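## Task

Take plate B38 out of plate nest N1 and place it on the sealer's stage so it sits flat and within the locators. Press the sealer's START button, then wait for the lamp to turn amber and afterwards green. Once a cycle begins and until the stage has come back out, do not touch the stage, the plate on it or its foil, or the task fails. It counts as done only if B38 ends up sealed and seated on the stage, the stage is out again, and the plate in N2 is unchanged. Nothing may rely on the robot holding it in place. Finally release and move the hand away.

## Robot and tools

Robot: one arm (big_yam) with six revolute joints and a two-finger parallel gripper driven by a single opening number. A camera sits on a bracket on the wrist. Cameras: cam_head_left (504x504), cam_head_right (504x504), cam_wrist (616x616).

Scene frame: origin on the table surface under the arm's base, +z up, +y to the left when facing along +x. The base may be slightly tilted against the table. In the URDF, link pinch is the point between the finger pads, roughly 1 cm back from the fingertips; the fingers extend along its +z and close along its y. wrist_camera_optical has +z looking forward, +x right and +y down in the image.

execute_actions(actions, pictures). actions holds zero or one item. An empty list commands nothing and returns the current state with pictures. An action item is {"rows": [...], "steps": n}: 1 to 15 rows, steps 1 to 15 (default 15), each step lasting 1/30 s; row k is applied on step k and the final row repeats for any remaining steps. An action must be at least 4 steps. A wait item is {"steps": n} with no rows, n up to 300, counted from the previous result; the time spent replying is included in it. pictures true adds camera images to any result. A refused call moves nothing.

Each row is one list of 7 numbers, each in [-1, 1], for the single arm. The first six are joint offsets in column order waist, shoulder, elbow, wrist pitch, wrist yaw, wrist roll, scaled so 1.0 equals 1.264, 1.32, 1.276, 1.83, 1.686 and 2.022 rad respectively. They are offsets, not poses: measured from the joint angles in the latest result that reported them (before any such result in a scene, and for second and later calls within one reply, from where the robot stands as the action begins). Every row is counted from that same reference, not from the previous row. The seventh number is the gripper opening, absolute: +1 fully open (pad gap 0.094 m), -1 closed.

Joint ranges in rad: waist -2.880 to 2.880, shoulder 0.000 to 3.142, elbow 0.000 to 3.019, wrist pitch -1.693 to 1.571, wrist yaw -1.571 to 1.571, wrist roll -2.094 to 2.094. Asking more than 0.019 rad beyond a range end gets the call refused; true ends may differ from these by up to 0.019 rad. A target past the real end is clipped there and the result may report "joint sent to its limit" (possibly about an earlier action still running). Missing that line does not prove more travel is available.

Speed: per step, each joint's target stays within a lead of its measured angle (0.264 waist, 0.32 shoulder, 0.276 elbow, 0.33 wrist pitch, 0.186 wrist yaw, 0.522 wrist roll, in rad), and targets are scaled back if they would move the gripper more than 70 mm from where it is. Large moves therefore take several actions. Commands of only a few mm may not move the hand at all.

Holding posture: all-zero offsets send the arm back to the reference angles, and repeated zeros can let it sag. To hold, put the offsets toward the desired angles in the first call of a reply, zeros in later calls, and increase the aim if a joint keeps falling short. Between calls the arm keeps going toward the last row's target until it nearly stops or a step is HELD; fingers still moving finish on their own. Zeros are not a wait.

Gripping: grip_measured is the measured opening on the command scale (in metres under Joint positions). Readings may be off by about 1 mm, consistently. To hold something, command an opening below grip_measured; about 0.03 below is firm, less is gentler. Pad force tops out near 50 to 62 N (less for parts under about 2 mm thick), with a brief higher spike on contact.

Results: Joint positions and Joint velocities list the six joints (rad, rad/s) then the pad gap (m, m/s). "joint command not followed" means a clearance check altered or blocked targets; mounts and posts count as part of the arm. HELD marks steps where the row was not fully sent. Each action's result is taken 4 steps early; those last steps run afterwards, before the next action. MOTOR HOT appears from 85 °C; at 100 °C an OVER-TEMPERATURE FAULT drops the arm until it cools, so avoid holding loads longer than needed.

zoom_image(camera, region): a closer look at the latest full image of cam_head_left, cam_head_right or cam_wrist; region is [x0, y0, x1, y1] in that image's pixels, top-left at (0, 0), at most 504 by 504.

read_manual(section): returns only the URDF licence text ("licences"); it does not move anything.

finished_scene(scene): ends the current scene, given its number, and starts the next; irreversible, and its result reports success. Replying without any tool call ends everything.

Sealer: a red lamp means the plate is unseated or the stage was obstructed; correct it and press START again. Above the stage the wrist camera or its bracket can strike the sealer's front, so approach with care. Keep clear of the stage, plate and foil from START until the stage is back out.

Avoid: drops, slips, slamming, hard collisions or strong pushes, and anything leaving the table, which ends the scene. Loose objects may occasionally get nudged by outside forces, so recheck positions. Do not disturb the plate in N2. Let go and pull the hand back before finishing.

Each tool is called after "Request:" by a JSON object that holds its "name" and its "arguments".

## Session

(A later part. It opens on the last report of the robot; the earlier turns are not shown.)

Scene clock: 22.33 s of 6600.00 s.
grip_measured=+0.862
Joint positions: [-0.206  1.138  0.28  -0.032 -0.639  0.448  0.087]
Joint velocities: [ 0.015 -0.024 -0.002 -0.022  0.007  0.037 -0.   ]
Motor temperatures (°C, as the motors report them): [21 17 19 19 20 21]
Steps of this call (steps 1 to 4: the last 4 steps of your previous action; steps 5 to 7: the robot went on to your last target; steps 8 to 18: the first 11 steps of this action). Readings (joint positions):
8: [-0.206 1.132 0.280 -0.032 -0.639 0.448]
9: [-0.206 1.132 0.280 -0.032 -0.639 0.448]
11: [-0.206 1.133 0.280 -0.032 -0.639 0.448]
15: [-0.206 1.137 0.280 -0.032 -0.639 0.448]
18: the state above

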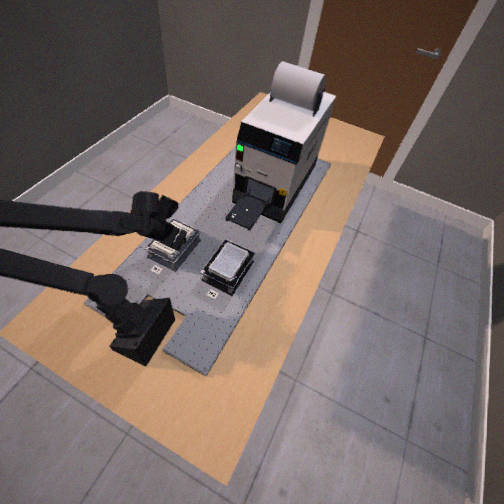

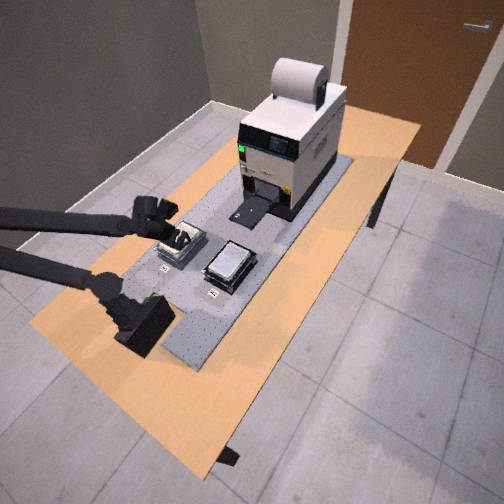

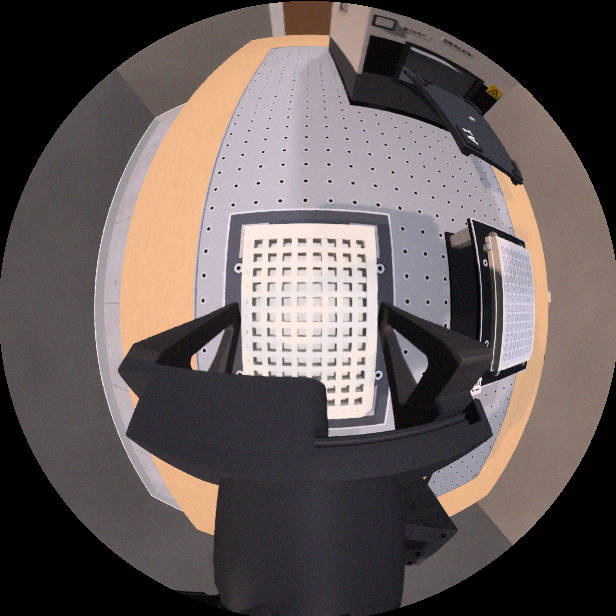

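Request:
{"name": "execute_actions", "arguments": {"actions": [{"rows": [[0.006,0.004,-0.002,0.005,0.001,0.003,0.84],[0.006,0.004,-0.002,0.005,0.001,0.003,0.825],[0.006,0.004,-0.002,0.005,0.001,0.003,0.81],[0.006,0.004,-0.002,0.005,0.001,0.003,0.795],[0.006,0.004,-0.002,0.005,0.001,0.003,0.78],[0.006,0.004,-0.002,0.005,0.001,0.003,0.77],[0.006,0.004,-0.002,0.005,0.001,0.003,0.76],[0.006,0.004,-0.002,0.005,0.001,0.003,0.75],[0.006,0.004,-0.002,0.005,0.001,0.003,0.74],[0.006,0.004,-0.002,0.005,0.001,0.003,0.73]], "steps": 15}]}}

Request:
{"name": "execute_actions", "arguments": {"actions": [{"steps": 8}], "pictures": true}}

Scene clock: 22.93 s of 6600.00 s.
grip_measured=+0.739
Joint positions: [-0.206  1.138  0.28  -0.032 -0.639  0.448  0.082]
Joint velocities: [-0.015  0.005 -0.002 -0.022 -0.037 -0.022 -0.001]
Motor temperatures (°C, as the motors report them): [21 17 19 19 20 21]
Steps of this call (steps 1 to 4: the last 4 steps of your previous action; steps 5 to 7: the robot went on to your last target; steps 8 to 18: the first 11 steps of this action). Readings (joint positions):
8: [-0.206 1.138 0.280 -0.032 -0.639 0.448]
9: [-0.206 1.138 0.280 -0.032 -0.639 0.448]
11: [-0.206 1.138 0.280 -0.032 -0.639 0.448]
15: [-0.206 1.138 0.280 -0.032 -0.639 0.448]
18: the state above

Scene clock: 23.20 s of 6600.00 s.
grip_measured=+0.739
Joint positions: [-0.206  1.138  0.28  -0.032 -0.639  0.448  0.082]
Joint velocities: [ 0.005  0.005  0.002  0.002  0.022 -0.022 -0.   ]
Motor temperatures (°C, as the motors report them): [21 17 19 19 20 21]
Kept back: nothing.
Steps of this call (steps 1 to 4: the last 4 steps of your previous action; steps 5 to 8: the robot went on to your last target). Readings (joint positions):
1: [-0.206 1.138 0.280 -0.032 -0.639 0.448]
2: [-0.206 1.138 0.280 -0.032 -0.639 0.448]
4: [-0.206 1.138 0.280 -0.032 -0.639 0.448]
8: the state above

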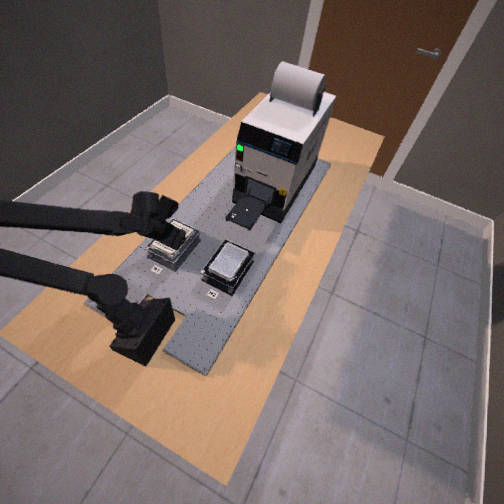

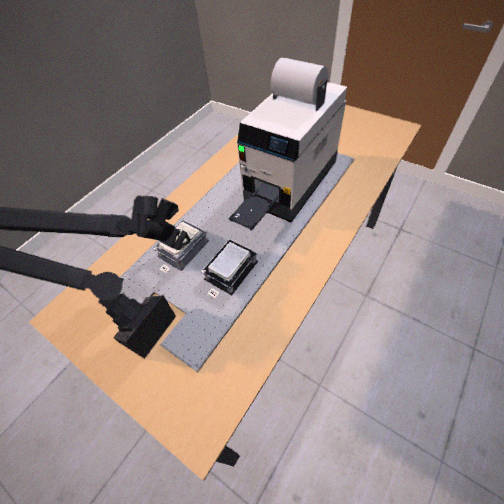

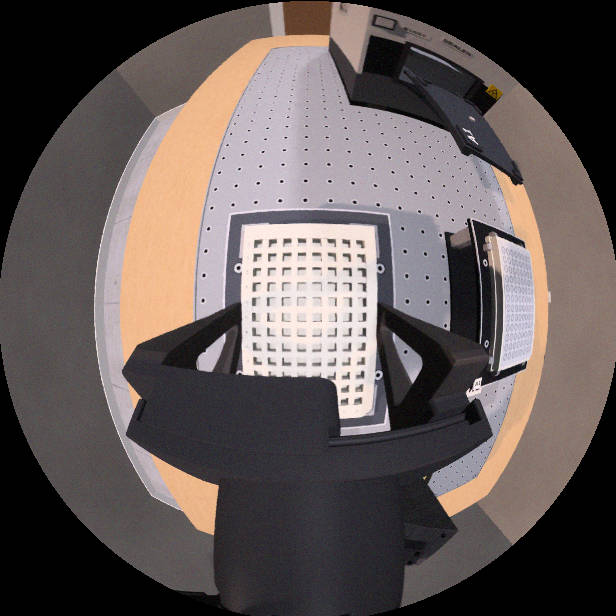

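Request:
{"name": "execute_actions", "arguments": {"actions": [{"rows": [[0,0,0,0,0,0,0.72],[-0.004,-0.002,0.002,-0.002,-0.0005,-0.002,0.705],[-0.008,-0.004,0.004,-0.004,-0.001,-0.004,0.705],[-0.011,-0.006,0.005,-0.006,-0.0015,-0.006,0.705],[-0.0135,-0.008,0.0065,-0.0095,-0.0027,-0.008,0.705],[-0.0165,-0.0105,0.008,-0.0135,-0.004,-0.0105,0.705],[-0.02,-0.0135,0.0098,-0.018,-0.0057,-0.013,0.705],[-0.024,-0.0168,0.0118,-0.0235,-0.0075,-0.0155,0.705],[-0.028,-0.02,0.0138,-0.029,-0.0094,-0.018,0.705],[-0.032,-0.0232,0.016,-0.0345,-0.0113,-0.0205,0.705],[-0.036,-0.0264,0.018,-0.04,-0.0131,-0.023,0.705],[-0.04,-0.0295,0.02,-0.0452,-0.015,-0.025,0.705],[-0.0435,-0.032,0.022,-0.05,-0.0166,-0.027,0.705],[-0.046,-0.034,0.0232,-0.0535,-0.0178,-0.028,0.705],[-0.0477,-0.0353,0.024,-0.0554,-0.0186,-0.0287,0.705]], "steps": 15}]}}

Request:
{"name": "execute_actions", "arguments": {"actions": [{"steps": 12}], "pictures": true}}

Scene clock: 26.80 s of 6600.00 s.
grip_measured=+0.719
Joint positions: [-0.228  1.117  0.283 -0.066 -0.654  0.431  0.081]
Joint velocities: [-0.151 -0.161  0.027 -0.266 -0.139 -0.081  0.001]
Motor temperatures (°C, as the motors report them): [21 17 19 19 20 21]
Steps of this call (steps 1 to 15: the robot went on to your last target; steps 16 to 90: nothing new was sent; then 0.23 s passed at rest; steps 91 to 101: the first 11 steps of this action). Readings (joint positions):
91: [-0.206 1.138 0.280 -0.032 -0.639 0.448]
92: [-0.206 1.138 0.280 -0.032 -0.639 0.448]
94: [-0.206 1.138 0.280 -0.032 -0.639 0.448]
98: [-0.213 1.131 0.280 -0.043 -0.644 0.441]
101: the state above

Scene clock: 27.20 s of 6600.00 s.
grip_measured=+0.719
Joint positions: [-0.254  1.099  0.286 -0.124 -0.667  0.402  0.081]
Joint velocities: [-0.005  0.005  0.007  0.007 -0.022 -0.022  0.   ]
Motor temperatures (°C, as the motors report them): [21 17 19 19 20 21]
Kept back: nothing.
Steps of this call (steps 1 to 4: the last 4 steps of your previous action; steps 5 to 12: the robot went on to your last target). Readings (joint positions):
1: [-0.233 1.112 0.285 -0.075 -0.656 0.426]
2: [-0.238 1.108 0.286 -0.086 -0.661 0.422]
4: [-0.248 1.101 0.286 -0.108 -0.666 0.414]
8: [-0.254 1.099 0.286 -0.123 -0.667 0.406]
12: the state above

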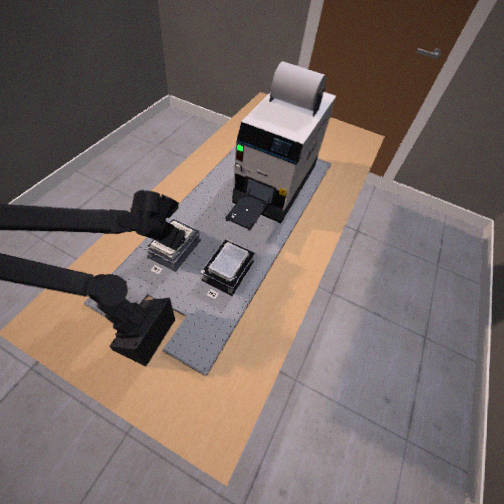

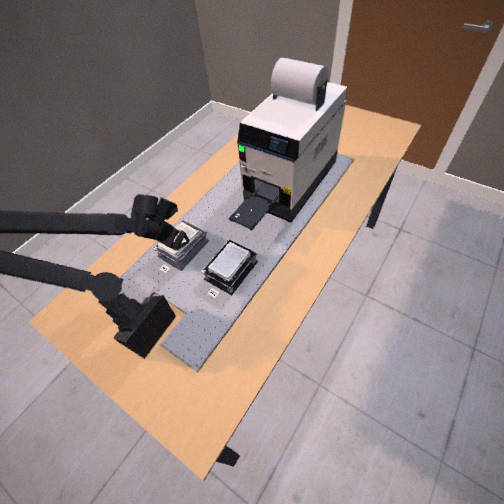

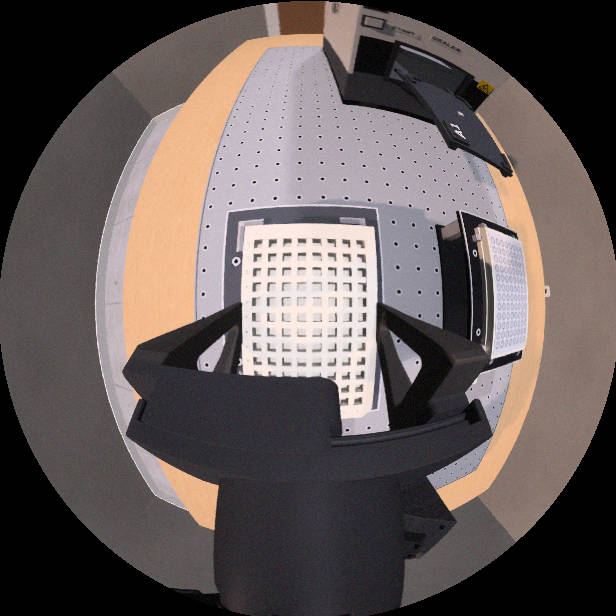

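Request:
{"name": "zoom_image", "arguments": {"camera": "cam_wrist", "region": [225, 280, 395, 350]}}

Request:
{"name": "zoom_image", "arguments": {"camera": "cam_wrist", "region": [210, 200, 410, 430]}}

Request:
{"name": "zoom_image", "arguments": {"camera": "cam_head_right", "region": [150, 215, 215, 275]}}

Region (225, 280, 395, 350) of cam_wrist's 616x616 image, scaled by 2.965, with more detail than that image has; it fills the top 208 rows of this view, and the rest is white.

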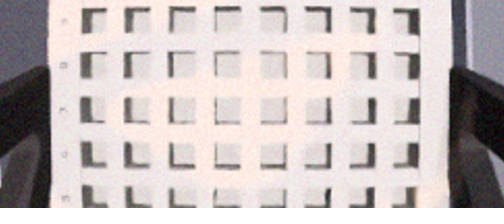

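Region (210, 200, 410, 430) of cam_wrist's 616x616 image, scaled by 2.191, with more detail than that image has; it fills the left 438 columns of this view, and the rest is white.

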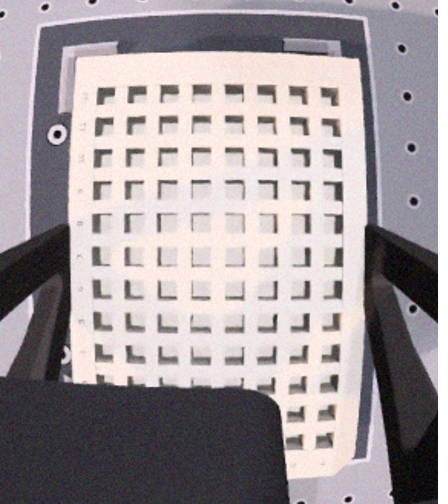

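Region (150, 215, 215, 275) of cam_head_right's 504x504 image, scaled by 7.754, with more detail than that image has; it fills the top 465 rows of this view, and the rest is white.

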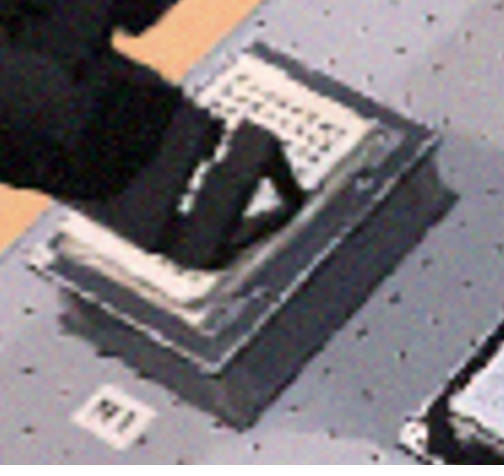

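Request:
{"name": "execute_actions", "arguments": {"actions": [{"rows": [[-0.0101,-0.004,0.0214,-0.0006,-0.0012,-0.006,0.695],[-0.019,-0.004,0.0252,-0.0023,-0.0047,-0.014,0.69],[-0.0328,0.002,0.0311,-0.0049,-0.0101,-0.026,0.69],[-0.0504,0.0148,0.0387,-0.0082,-0.017,-0.041,0.69],[-0.0712,0.0313,0.0477,-0.0121,-0.0252,-0.058,0.69],[-0.0942,0.0523,0.0576,-0.0165,-0.0342,-0.077,0.69],[-0.1185,0.0765,0.068,-0.0211,-0.0437,-0.096,0.69],[-0.1432,0.1025,0.0787,-0.0257,-0.0535,-0.115,0.69],[-0.1675,0.1293,0.0891,-0.0303,-0.063,-0.133,0.69],[-0.1905,0.1553,0.099,-0.0347,-0.072,-0.15,0.69],[-0.2113,0.1795,0.108,-0.0386,-0.0802,-0.165,0.69],[-0.2289,0.2005,0.1156,-0.0419,-0.0871,-0.177,0.69],[-0.2427,0.217,0.1215,-0.0445,-0.0925,-0.185,0.69],[-0.2516,0.2279,0.1253,-0.0462,-0.096,-0.189,0.69],[-0.2547,0.2318,0.1267,-0.0468,-0.0972,-0.1907,0.69]], "steps": 15}]}}

Request:
{"name": "execute_actions", "arguments": {"actions": [{"steps": 10}]}}

Scene clock: 30.20 s of 6600.00 s.
grip_measured=+0.707
Joint positions: [-0.459  1.262  0.372 -0.169 -0.789  0.203  0.08 ]
Joint velocities: [-0.933  1.079  0.462 -0.183 -0.344 -0.886 -0.001]
Motor temperatures (°C, as the motors report them): [21 17 20 19 20 21]
Steps of this call (steps 1 to 30: the robot went on to your last target; steps 31 to 79: nothing new was sent; steps 80 to 90: the first 11 steps of this action). Readings (joint positions):
80: [-0.254 1.099 0.286 -0.124 -0.667 0.400]
81: [-0.255 1.099 0.286 -0.124 -0.670 0.397]
83: [-0.268 1.099 0.287 -0.126 -0.687 0.379]
87: [-0.361 1.157 0.322 -0.148 -0.745 0.292]
90: the state above

Scene clock: 30.53 s of 6600.00 s.
grip_measured=+0.707
Joint positions: [-0.577  1.413  0.418 -0.202 -0.828  0.048  0.08 ]
Joint velocities: [ 0.005 -0.005 -0.002 -0.002 -0.007 -0.198 -0.001]
Motor temperatures (°C, as the motors report them): [21 17 20 19 20 21]
Kept back: nothing.
Steps of this call (steps 1 to 4: the last 4 steps of your previous action; steps 5 to 10: the robot went on to your last target). Readings (joint positions):
1: [-0.490 1.300 0.387 -0.175 -0.801 0.174]
2: [-0.517 1.334 0.401 -0.181 -0.811 0.147]
4: [-0.558 1.388 0.416 -0.190 -0.822 0.105]
8: [-0.577 1.414 0.418 -0.202 -0.827 0.059]
10: the state above

Request:
{"name": "execute_actions", "arguments": {"actions": [{"rows": [[-0.0014,0.0037,0.0239,0.0006,-0.0004,-0.018,0.69],[-0.0055,0.0142,0.0292,0.0021,-0.0014,-0.022,0.69],[-0.0118,0.0304,0.0374,0.0045,-0.003,-0.028,0.69],[-0.0198,0.0513,0.048,0.0077,-0.005,-0.036,0.69],[-0.0293,0.0758,0.0604,0.0113,-0.0074,-0.045,0.69],[-0.0398,0.1029,0.0741,0.0154,-0.01,-0.055,0.69],[-0.0509,0.1316,0.0887,0.0197,-0.0128,-0.066,0.69],[-0.0622,0.1608,0.1034,0.024,-0.0157,-0.077,0.69],[-0.0733,0.1895,0.118,0.0283,-0.0185,-0.087,0.69],[-0.0838,0.2166,0.1317,0.0324,-0.0211,-0.096,0.69],[-0.0933,0.2411,0.1441,0.036,-0.0235,-0.104,0.69],[-0.1013,0.262,0.1547,0.0392,-0.0255,-0.111,0.69],[-0.1076,0.2782,0.1629,0.0416,-0.0271,-0.115,0.69],[-0.1117,0.2887,0.1682,0.0431,-0.0281,-0.1175,0.69],[-0.1131,0.2924,0.1701,0.0437,-0.0285,-0.1184,0.69]], "steps": 15}]}}

Request:
{"name": "execute_actions", "arguments": {"actions": [{"steps": 20}], "pictures": true}}

Scene clock: 31.33 s of 6600.00 s.
grip_measured=+0.707
Joint positions: [-0.653  1.661  0.538 -0.165 -0.862 -0.085  0.08 ]
Joint velocities: [-0.454  1.177  0.628  0.227 -0.168 -0.432 -0.   ]
Motor temperatures (°C, as the motors report them): [21 17 20 19 20 21]
Steps of this call (steps 1 to 13: the robot went on to your last target; steps 14 to 24: the first 11 steps of this action). Readings (joint positions):
14: [-0.577 1.413 0.418 -0.202 -0.828 0.027]
15: [-0.577 1.413 0.418 -0.202 -0.828 0.024]
17: [-0.577 1.426 0.423 -0.202 -0.833 0.013]
21: [-0.608 1.537 0.473 -0.189 -0.851 -0.036]
24: the state above

Scene clock: 32.00 s of 6600.00 s.
grip_measured=+0.707
Joint positions: [-0.717  1.806  0.606 -0.135 -0.874 -0.181  0.08 ]
Joint velocities: [ 0.005 -0.005 -0.002  0.017  0.051 -0.007 -0.001]
Motor temperatures (°C, as the motors report them): [21 17 20 19 20 21]
Kept back: nothing.
Steps of this call (steps 1 to 4: the last 4 steps of your previous action; steps 5 to 20: the robot went on to your last target). Readings (joint positions):
1: [-0.668 1.700 0.558 -0.157 -0.865 -0.101]
2: [-0.682 1.734 0.576 -0.149 -0.868 -0.115]
4: [-0.704 1.785 0.600 -0.140 -0.870 -0.139]
8: [-0.717 1.807 0.605 -0.136 -0.872 -0.164]
20: the state above

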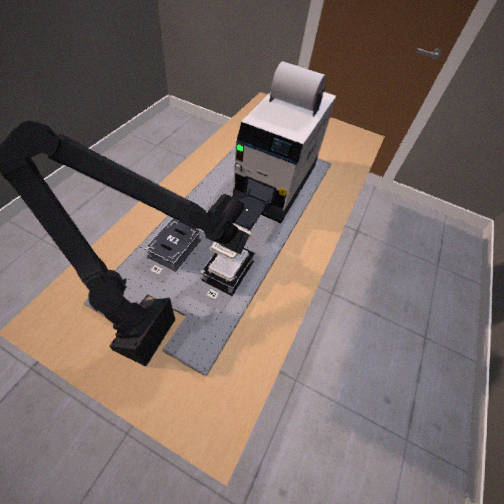

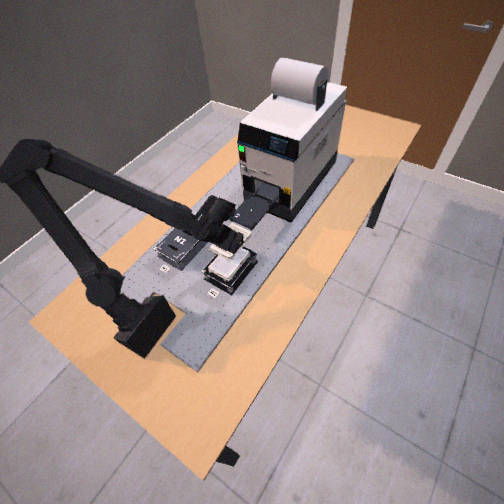

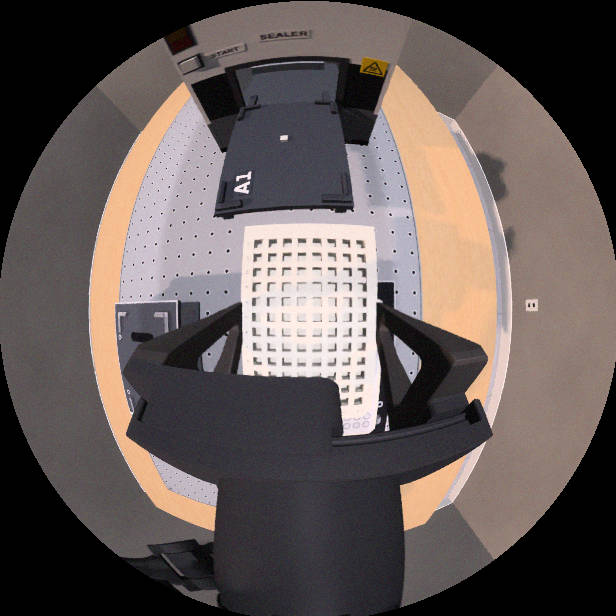

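Request:
{"name": "zoom_image", "arguments": {"camera": "cam_wrist", "region": [190, 50, 400, 250]}}

Request:
{"name": "zoom_image", "arguments": {"camera": "cam_head_right", "region": [190, 170, 310, 300]}}

Request:
{"name": "zoom_image", "arguments": {"camera": "cam_head_left", "region": [190, 170, 310, 300]}}

Region (190, 50, 400, 250) of cam_wrist's 616x616 image, scaled by 2.400, with more detail than that image has; it fills the top 480 rows of this view, and the rest is white.

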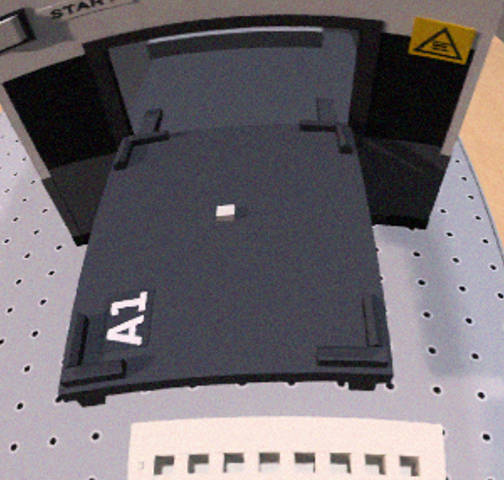

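Region (190, 170, 310, 300) of cam_head_right's 504x504 image, scaled by 3.877, with more detail than that image has; it fills the left 465 columns of this view, and the rest is white.

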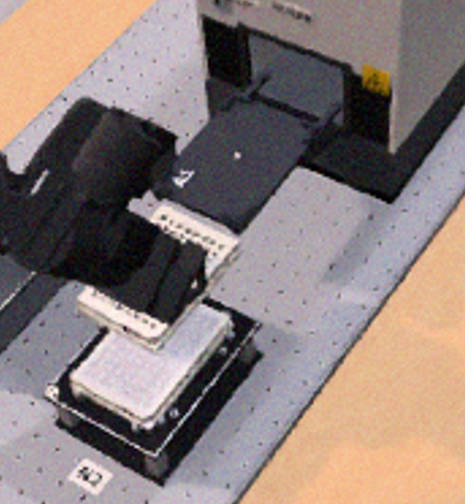

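Region (190, 170, 310, 300) of cam_head_left's 504x504 image, scaled by 3.877, with more detail than that image has; it fills the left 465 columns of this view, and the rest is white.

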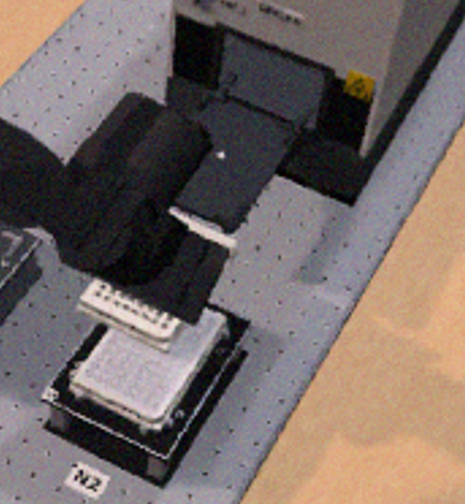

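Request:
{"name": "zoom_image", "arguments": {"camera": "cam_wrist", "region": [260, 120, 310, 160]}}

Request:
{"name": "zoom_image", "arguments": {"camera": "cam_head_right", "region": [230, 185, 290, 235]}}

Region (260, 120, 310, 160) of cam_wrist's 616x616 image, scaled by 10.080, with more detail than that image has; it fills the top 403 rows of this view, and the rest is white.

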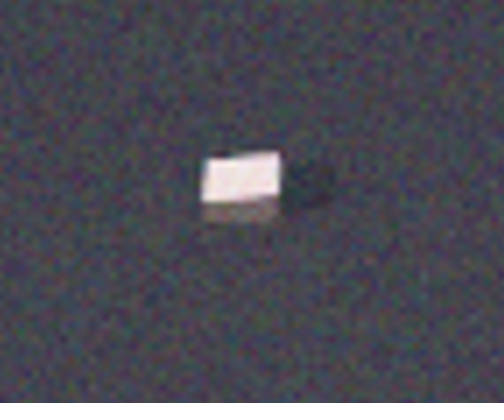

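Region (230, 185, 290, 235) of cam_head_right's 504x504 image, scaled by 8.400, with more detail than that image has.

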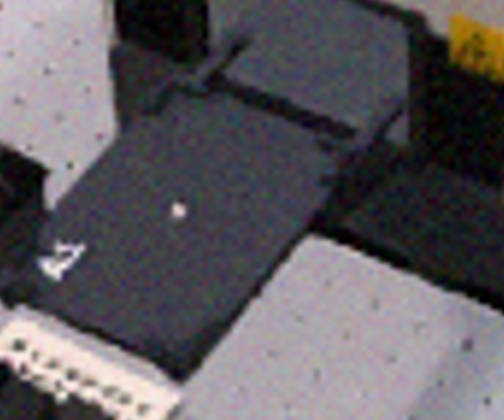

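Request:
{"name": "zoom_image", "arguments": {"camera": "cam_wrist", "region": [208, 165, 268, 225]}}

Request:
{"name": "zoom_image", "arguments": {"camera": "cam_wrist", "region": [305, 160, 365, 220]}}

Request:
{"name": "zoom_image", "arguments": {"camera": "cam_wrist", "region": [225, 85, 285, 135]}}

Request:
{"name": "zoom_image", "arguments": {"camera": "cam_wrist", "region": [300, 80, 360, 130]}}

Region (208, 165, 268, 225) of cam_wrist's 616x616 image, scaled by 8.400, with more detail than that image has.

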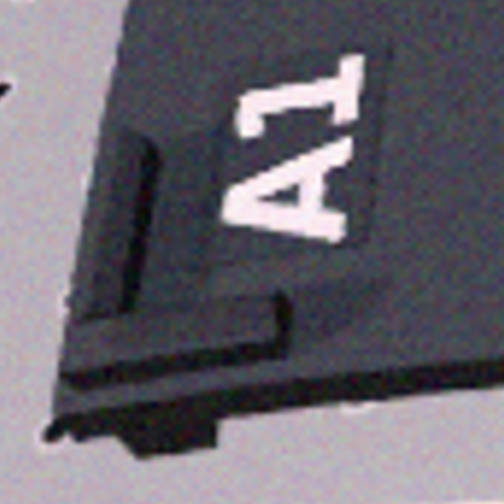

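Region (305, 160, 365, 220) of cam_wrist's 616x616 image, scaled by 8.400, with more detail than that image has.

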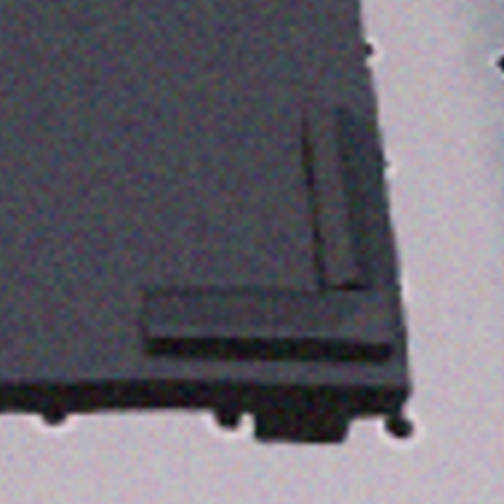

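Region (225, 85, 285, 135) of cam_wrist's 616x616 image, scaled by 8.400, with more detail than that image has.

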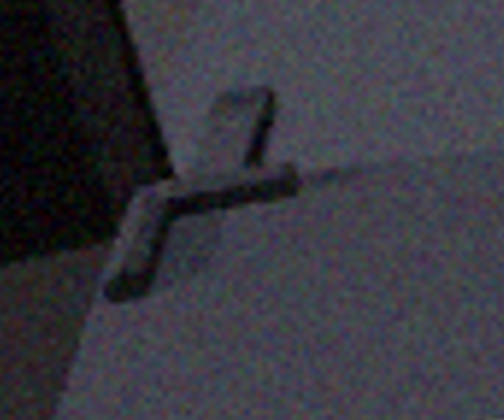

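Region (300, 80, 360, 130) of cam_wrist's 616x616 image, scaled by 8.400, with more detail than that image has.

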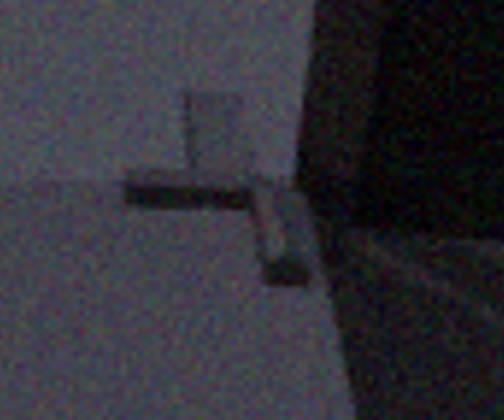

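Request:
{"name": "zoom_image", "arguments": {"camera": "cam_wrist", "region": [90, 200, 250, 310]}}

Request:
{"name": "zoom_image", "arguments": {"camera": "cam_wrist", "region": [345, 90, 445, 330]}}

Region (90, 200, 250, 310) of cam_wrist's 616x616 image, scaled by 3.150, with more detail than that image has; it fills the top 346 rows of this view, and the rest is white.

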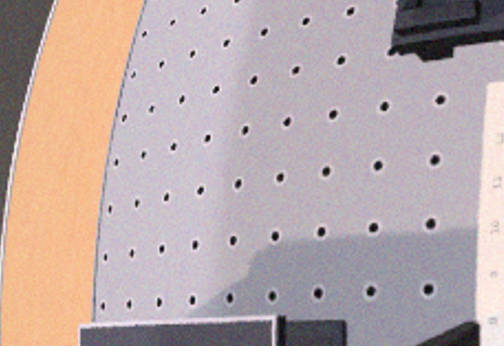

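Region (345, 90, 445, 330) of cam_wrist's 616x616 image, scaled by 2.100, with more detail than that image has; it fills the left 210 columns of this view, and the rest is white.

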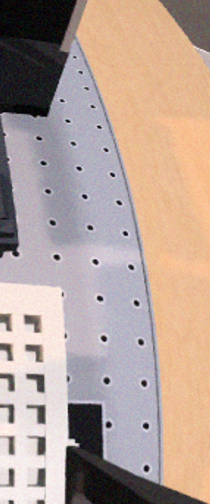

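Request:
{"name": "execute_actions", "arguments": {"actions": [{"rows": [[-0.002,-0.004,0.02,-0.003,-0.0005,-0.002,0.69],[-0.003,-0.01,0.0215,-0.008,-0.0013,-0.004,0.69],[-0.004,-0.018,0.023,-0.016,-0.0024,-0.006,0.69],[-0.005,-0.028,0.025,-0.025,-0.0037,-0.0085,0.69],[-0.006,-0.039,0.027,-0.035,-0.0052,-0.011,0.69],[-0.007,-0.05,0.029,-0.045,-0.0067,-0.0135,0.69],[-0.008,-0.06,0.031,-0.054,-0.008,-0.016,0.69],[-0.009,-0.068,0.0325,-0.062,-0.0092,-0.018,0.69],[-0.01,-0.073,0.0335,-0.067,-0.01,-0.019,0.69],[-0.01,-0.0754,0.0342,-0.07,-0.0103,-0.0196,0.69]], "steps": 15}]}}

Request:
{"name": "execute_actions", "arguments": {"actions": [{"steps": 8}], "pictures": true}}

Scene clock: 37.20 s of 6600.00 s.
grip_measured=+0.707
Joint positions: [-0.717  1.718  0.607 -0.243 -0.889 -0.202  0.08 ]
Joint velocities: [-0.015 -0.327  0.022 -0.168 -0.022 -0.037 -0.001]
Motor temperatures (°C, as the motors report them): [21 18 20 19 20 21]
Steps of this call (steps 1 to 15: the robot went on to your last target; steps 16 to 90: nothing new was sent; then 1.83 s passed at rest; steps 91 to 101: the first 11 steps of this action). Readings (joint positions):
91: [-0.717 1.806 0.606 -0.135 -0.874 -0.182]
92: [-0.717 1.806 0.606 -0.136 -0.874 -0.182]
94: [-0.717 1.801 0.606 -0.150 -0.875 -0.183]
98: [-0.717 1.759 0.606 -0.211 -0.884 -0.193]
101: the state above

Scene clock: 37.47 s of 6600.00 s.
grip_measured=+0.707
Joint positions: [-0.717  1.703  0.613 -0.253 -0.889 -0.209  0.08 ]
Joint velocities: [-0.005 -0.005 -0.002 -0.012  0.051  0.007 -0.   ]
Motor temperatures (°C, as the motors report them): [21 18 20 19 20 21]
Kept back: nothing.
Steps of this call (steps 1 to 4: the last 4 steps of your previous action; steps 5 to 8: the robot went on to your last target). Readings (joint positions):
1: [-0.717 1.709 0.608 -0.247 -0.889 -0.204]
2: [-0.717 1.704 0.610 -0.249 -0.889 -0.205]
4: [-0.717 1.703 0.613 -0.251 -0.889 -0.207]
8: the state above

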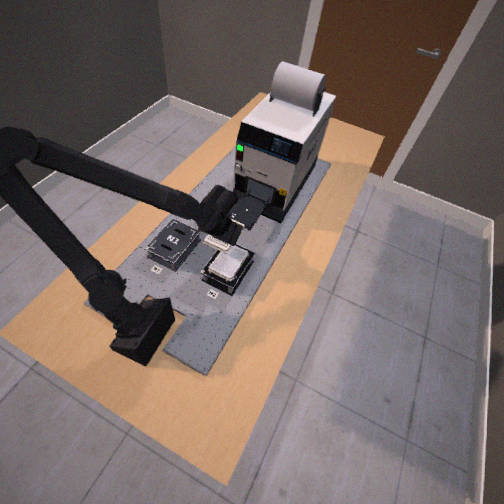

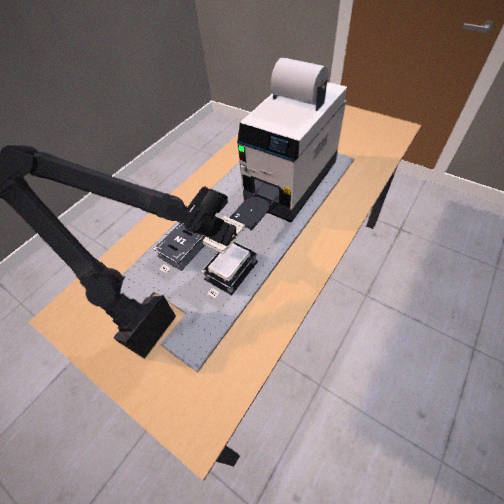

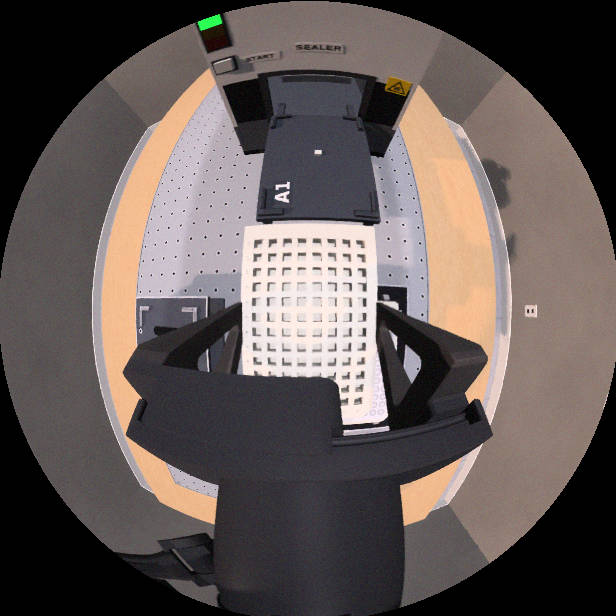

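Request:
{"name": "zoom_image", "arguments": {"camera": "cam_wrist", "region": [235, 90, 395, 240]}}

Request:
{"name": "zoom_image", "arguments": {"camera": "cam_wrist", "region": [250, 175, 390, 235]}}

Request:
{"name": "zoom_image", "arguments": {"camera": "cam_wrist", "region": [260, 95, 380, 140]}}

Region (235, 90, 395, 240) of cam_wrist's 616x616 image, scaled by 3.150, with more detail than that image has; it fills the top 472 rows of this view, and the rest is white.

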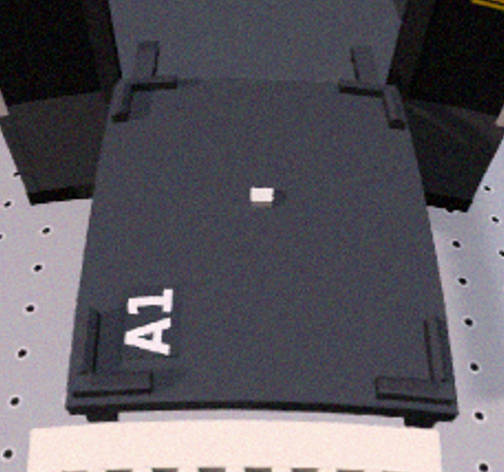

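Region (250, 175, 390, 235) of cam_wrist's 616x616 image, scaled by 3.600, with more detail than that image has; it fills the top 216 rows of this view, and the rest is white.

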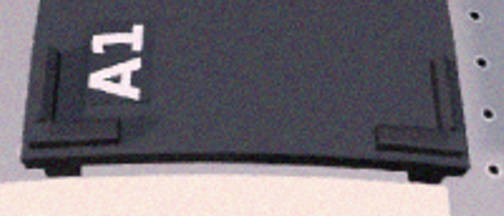

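Region (260, 95, 380, 140) of cam_wrist's 616x616 image, scaled by 4.200, with more detail than that image has; it fills the top 189 rows of this view, and the rest is white.

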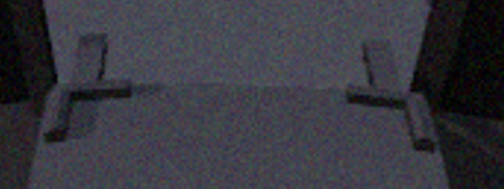

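Request:
{"name": "execute_actions", "arguments": {"actions": [{"rows": [[0,0,0.0325,0.004,0.0005,0.004,0.69],[0.002,0.0027,0.0423,0.006,0.0017,0.01,0.69],[0.0078,0.0101,0.0574,0.009,0.0037,0.018,0.69],[0.0166,0.0214,0.0769,0.0123,0.0063,0.028,0.69],[0.0278,0.036,0.0998,0.0163,0.0093,0.04,0.69],[0.0409,0.0529,0.1251,0.0207,0.0126,0.053,0.69],[0.0552,0.0715,0.1519,0.0254,0.0162,0.066,0.69],[0.0701,0.0908,0.1791,0.0301,0.0197,0.079,0.69],[0.085,0.1101,0.2059,0.0348,0.0233,0.091,0.69],[0.0993,0.1287,0.2312,0.0392,0.0266,0.103,0.69],[0.1124,0.1456,0.2541,0.0432,0.0296,0.113,0.69],[0.1236,0.1602,0.2736,0.0466,0.0322,0.121,0.69],[0.1324,0.1715,0.2887,0.0492,0.0342,0.127,0.69],[0.1382,0.1789,0.2985,0.0509,0.0354,0.1295,0.69],[0.1402,0.1816,0.302,0.0515,0.0359,0.1304,0.69]], "steps": 15}]}}

Request:
{"name": "execute_actions", "arguments": {"actions": [{"steps": 22}], "pictures": true}}

Scene clock: 40.80 s of 6600.00 s.
grip_measured=+0.707
Joint positions: [-0.639  1.84   0.845 -0.207 -0.845 -0.076  0.08 ]
Joint velocities: [0.571 0.777 1.219 0.3   0.066 0.593 0.   ]
Motor temperatures (°C, as the motors report them): [21 18 21 19 20 21]
Steps of this call (steps 1 to 30: the robot went on to your last target; steps 31 to 89: nothing new was sent; steps 90 to 100: the first 11 steps of this action). Readings (joint positions):
90: [-0.717 1.703 0.613 -0.254 -0.889 -0.211]
91: [-0.717 1.703 0.614 -0.254 -0.889 -0.209]
93: [-0.717 1.706 0.625 -0.254 -0.885 -0.197]
97: [-0.690 1.762 0.723 -0.238 -0.863 -0.137]
100: the state above

Scene clock: 41.53 s of 6600.00 s.
grip_measured=+0.707
Joint positions: [-0.539  1.934  0.982 -0.167 -0.831  0.043  0.08 ]
Joint velocities: [-0.005 -0.024 -0.007 -0.012  0.022  0.037 -0.   ]
Motor temperatures (°C, as the motors report them): [22 18 21 19 20 21]
Kept back: nothing.
Steps of this call (steps 1 to 4: the last 4 steps of your previous action; steps 5 to 22: the robot went on to your last target). Readings (joint positions):
1: [-0.619 1.865 0.884 -0.196 -0.840 -0.056]
2: [-0.600 1.888 0.918 -0.186 -0.836 -0.037]
4: [-0.568 1.921 0.967 -0.172 -0.832 -0.008]
8: [-0.539 1.934 0.982 -0.167 -0.832 0.022]
22: the state above

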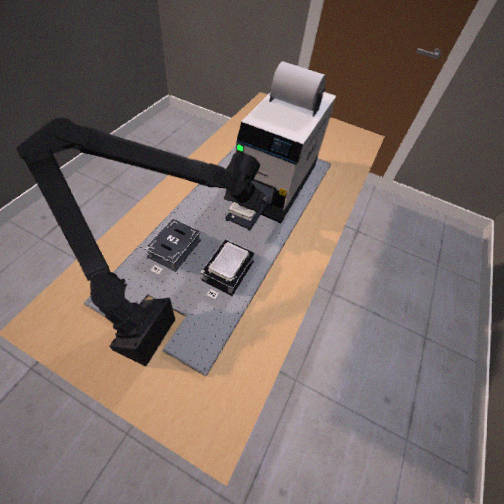

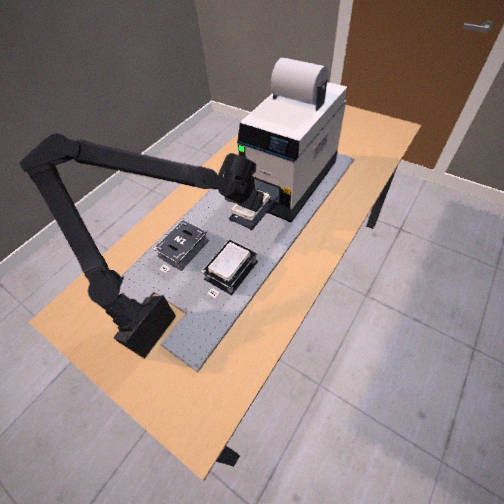

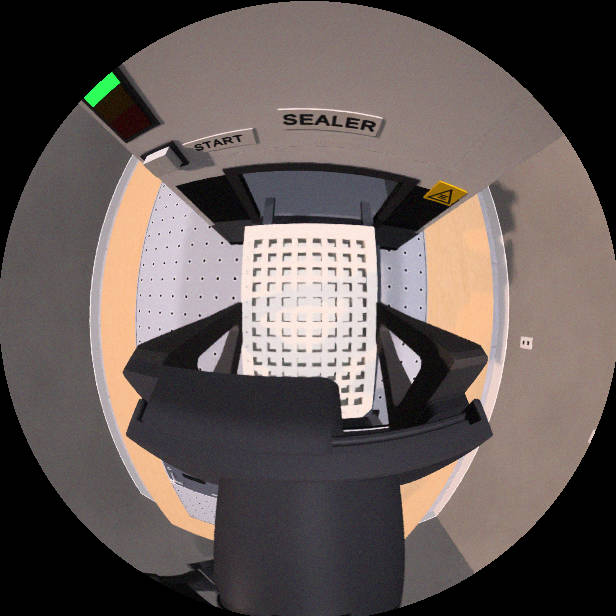

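Request:
{"name": "execute_actions", "arguments": {"actions": []}}

Scene clock: 42.17 s of 6600.00 s.
grip_measured=+0.707
Joint positions: [-0.539  1.934  0.982 -0.167 -0.831  0.045  0.08 ]
Joint velocities: [-0.015 -0.015 -0.012  0.027  0.007 -0.081  0.   ]
Motor temperatures (°C, as the motors report them): [22 18 21 19 20 21]
Kept back: nothing.
Steps of this call (steps 1 to 15: the robot went on to your last target; steps 16 to 19: nothing new was sent). Readings (joint positions):
1: [-0.539 1.934 0.982 -0.167 -0.831 0.044]
2: [-0.539 1.934 0.982 -0.167 -0.831 0.044]
4: [-0.539 1.934 0.982 -0.167 -0.831 0.044]
8: [-0.539 1.934 0.982 -0.167 -0.831 0.045]
19: the state above
The arm was judged still, so your last target was given up. Only a new action makes it travel on or press farther. Fingers that are still opening or closing keep moving.

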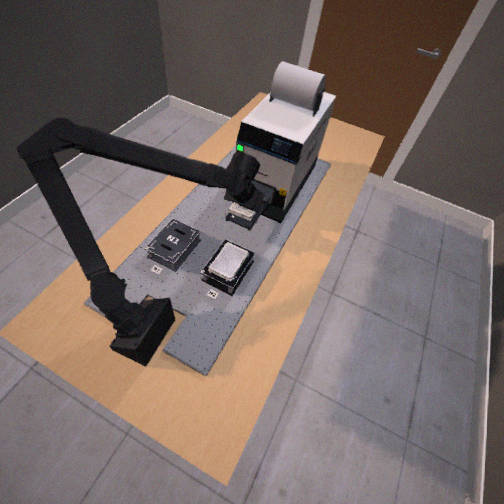

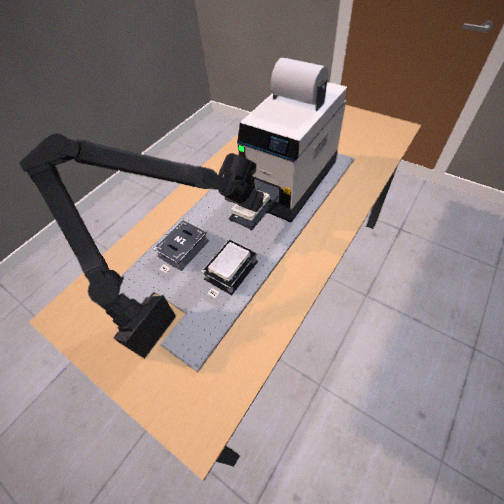

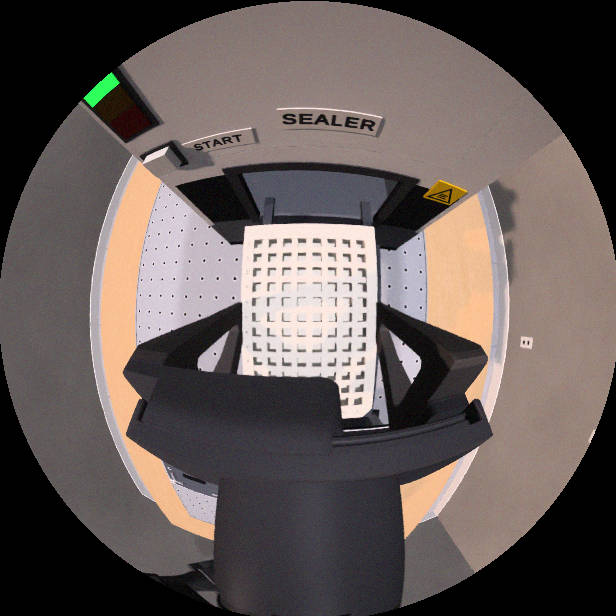

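Request:
{"name": "execute_actions", "arguments": {"actions": [{"rows": [[-0.004,0.004,-0.004,-0.002,0,0,0.69],[-0.008,0.008,-0.009,-0.004,0,0,0.69],[-0.012,0.012,-0.013,-0.006,0,0,0.69],[-0.015,0.015,-0.016,-0.007,0,0,0.69],[-0.0172,0.0164,-0.0186,-0.0081,0,0,0.69]], "steps": 15}], "pictures": false}}

Request:
{"name": "execute_actions", "arguments": {"actions": [{"steps": 12}], "pictures": true}}

Scene clock: 42.80 s of 6600.00 s.
grip_measured=+0.707
Joint positions: [-0.543  1.942  0.961 -0.173 -0.831  0.045  0.08 ]
Joint velocities: [-0.015  0.024 -0.017 -0.002  0.007 -0.037 -0.001]
Motor temperatures (°C, as the motors report them): [22 18 21 19 20 21]
Steps of this call (steps 1 to 8: nothing new was sent; steps 9 to 19: the first 11 steps of this action). Readings (joint positions):
9: [-0.539 1.934 0.982 -0.167 -0.831 0.045]
10: [-0.539 1.934 0.982 -0.167 -0.831 0.045]
12: [-0.539 1.934 0.977 -0.167 -0.831 0.045]
16: [-0.541 1.938 0.964 -0.172 -0.831 0.045]
19: the state above

Scene clock: 43.20 s of 6600.00 s.
grip_measured=+0.707
Joint positions: [-0.544  1.943  0.961 -0.173 -0.831  0.045  0.08 ]
Joint velocities: [-0.005 -0.005 -0.002 -0.027 -0.007 -0.066  0.   ]
Motor temperatures (°C, as the motors report them): [22 18 21 19 20 21]
Kept back: nothing.
Steps of this call (steps 1 to 4: the last 4 steps of your previous action; steps 5 to 12: the robot went on to your last target). Readings (joint positions):
1: [-0.544 1.943 0.961 -0.173 -0.831 0.045]
2: [-0.544 1.943 0.961 -0.173 -0.831 0.045]
4: [-0.544 1.943 0.961 -0.173 -0.831 0.045]
8: [-0.544 1.943 0.961 -0.173 -0.831 0.045]
12: the state above

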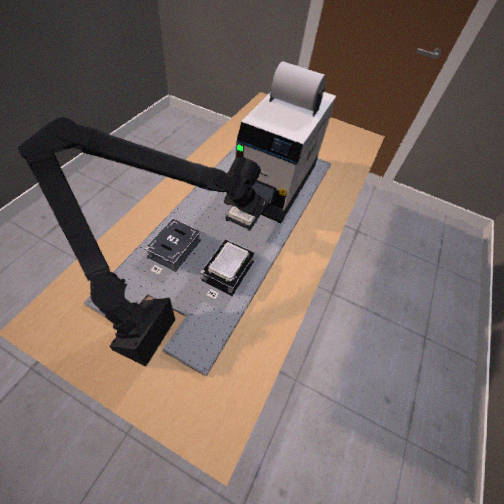

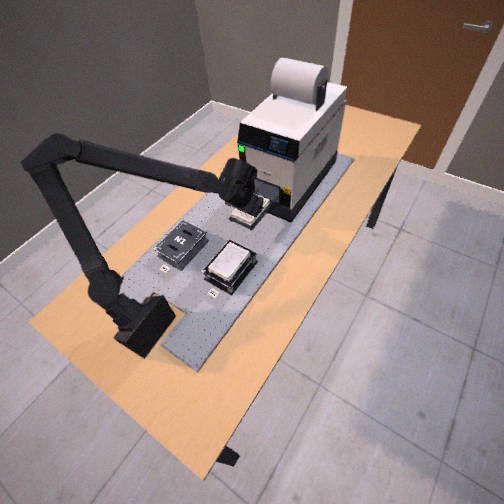

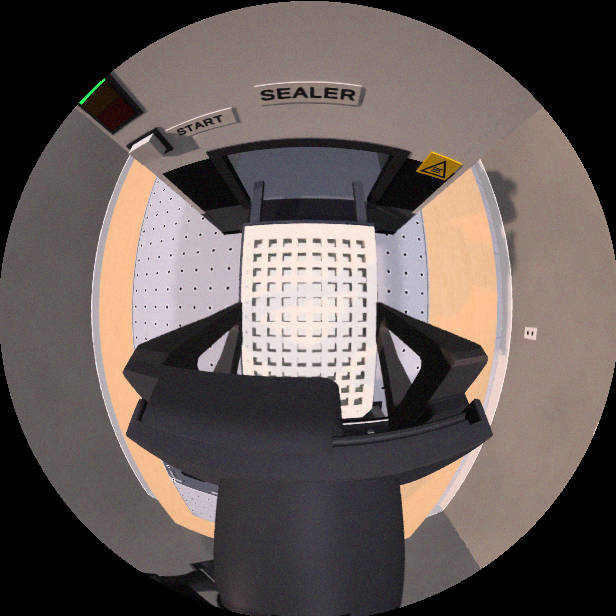

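Request:
{"name": "zoom_image", "arguments": {"camera": "cam_wrist", "region": [210, 150, 410, 310]}}

Request:
{"name": "zoom_image", "arguments": {"camera": "cam_head_right", "region": [210, 170, 310, 250]}}

Region (210, 150, 410, 310) of cam_wrist's 616x616 image, scaled by 2.520, with more detail than that image has; it fills the top 403 rows of this view, and the rest is white.

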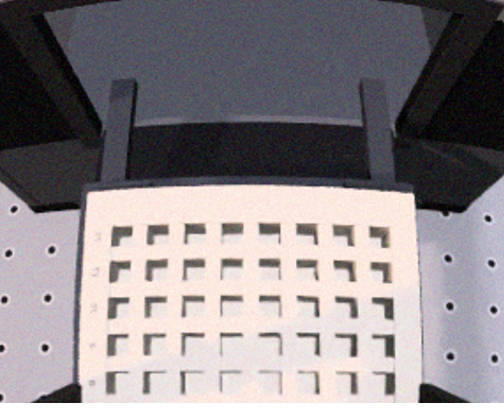

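Region (210, 170, 310, 250) of cam_head_right's 504x504 image, scaled by 5.040, with more detail than that image has; it fills the top 403 rows of this view, and the rest is white.

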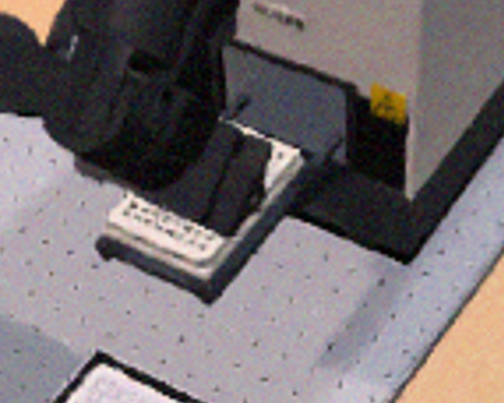

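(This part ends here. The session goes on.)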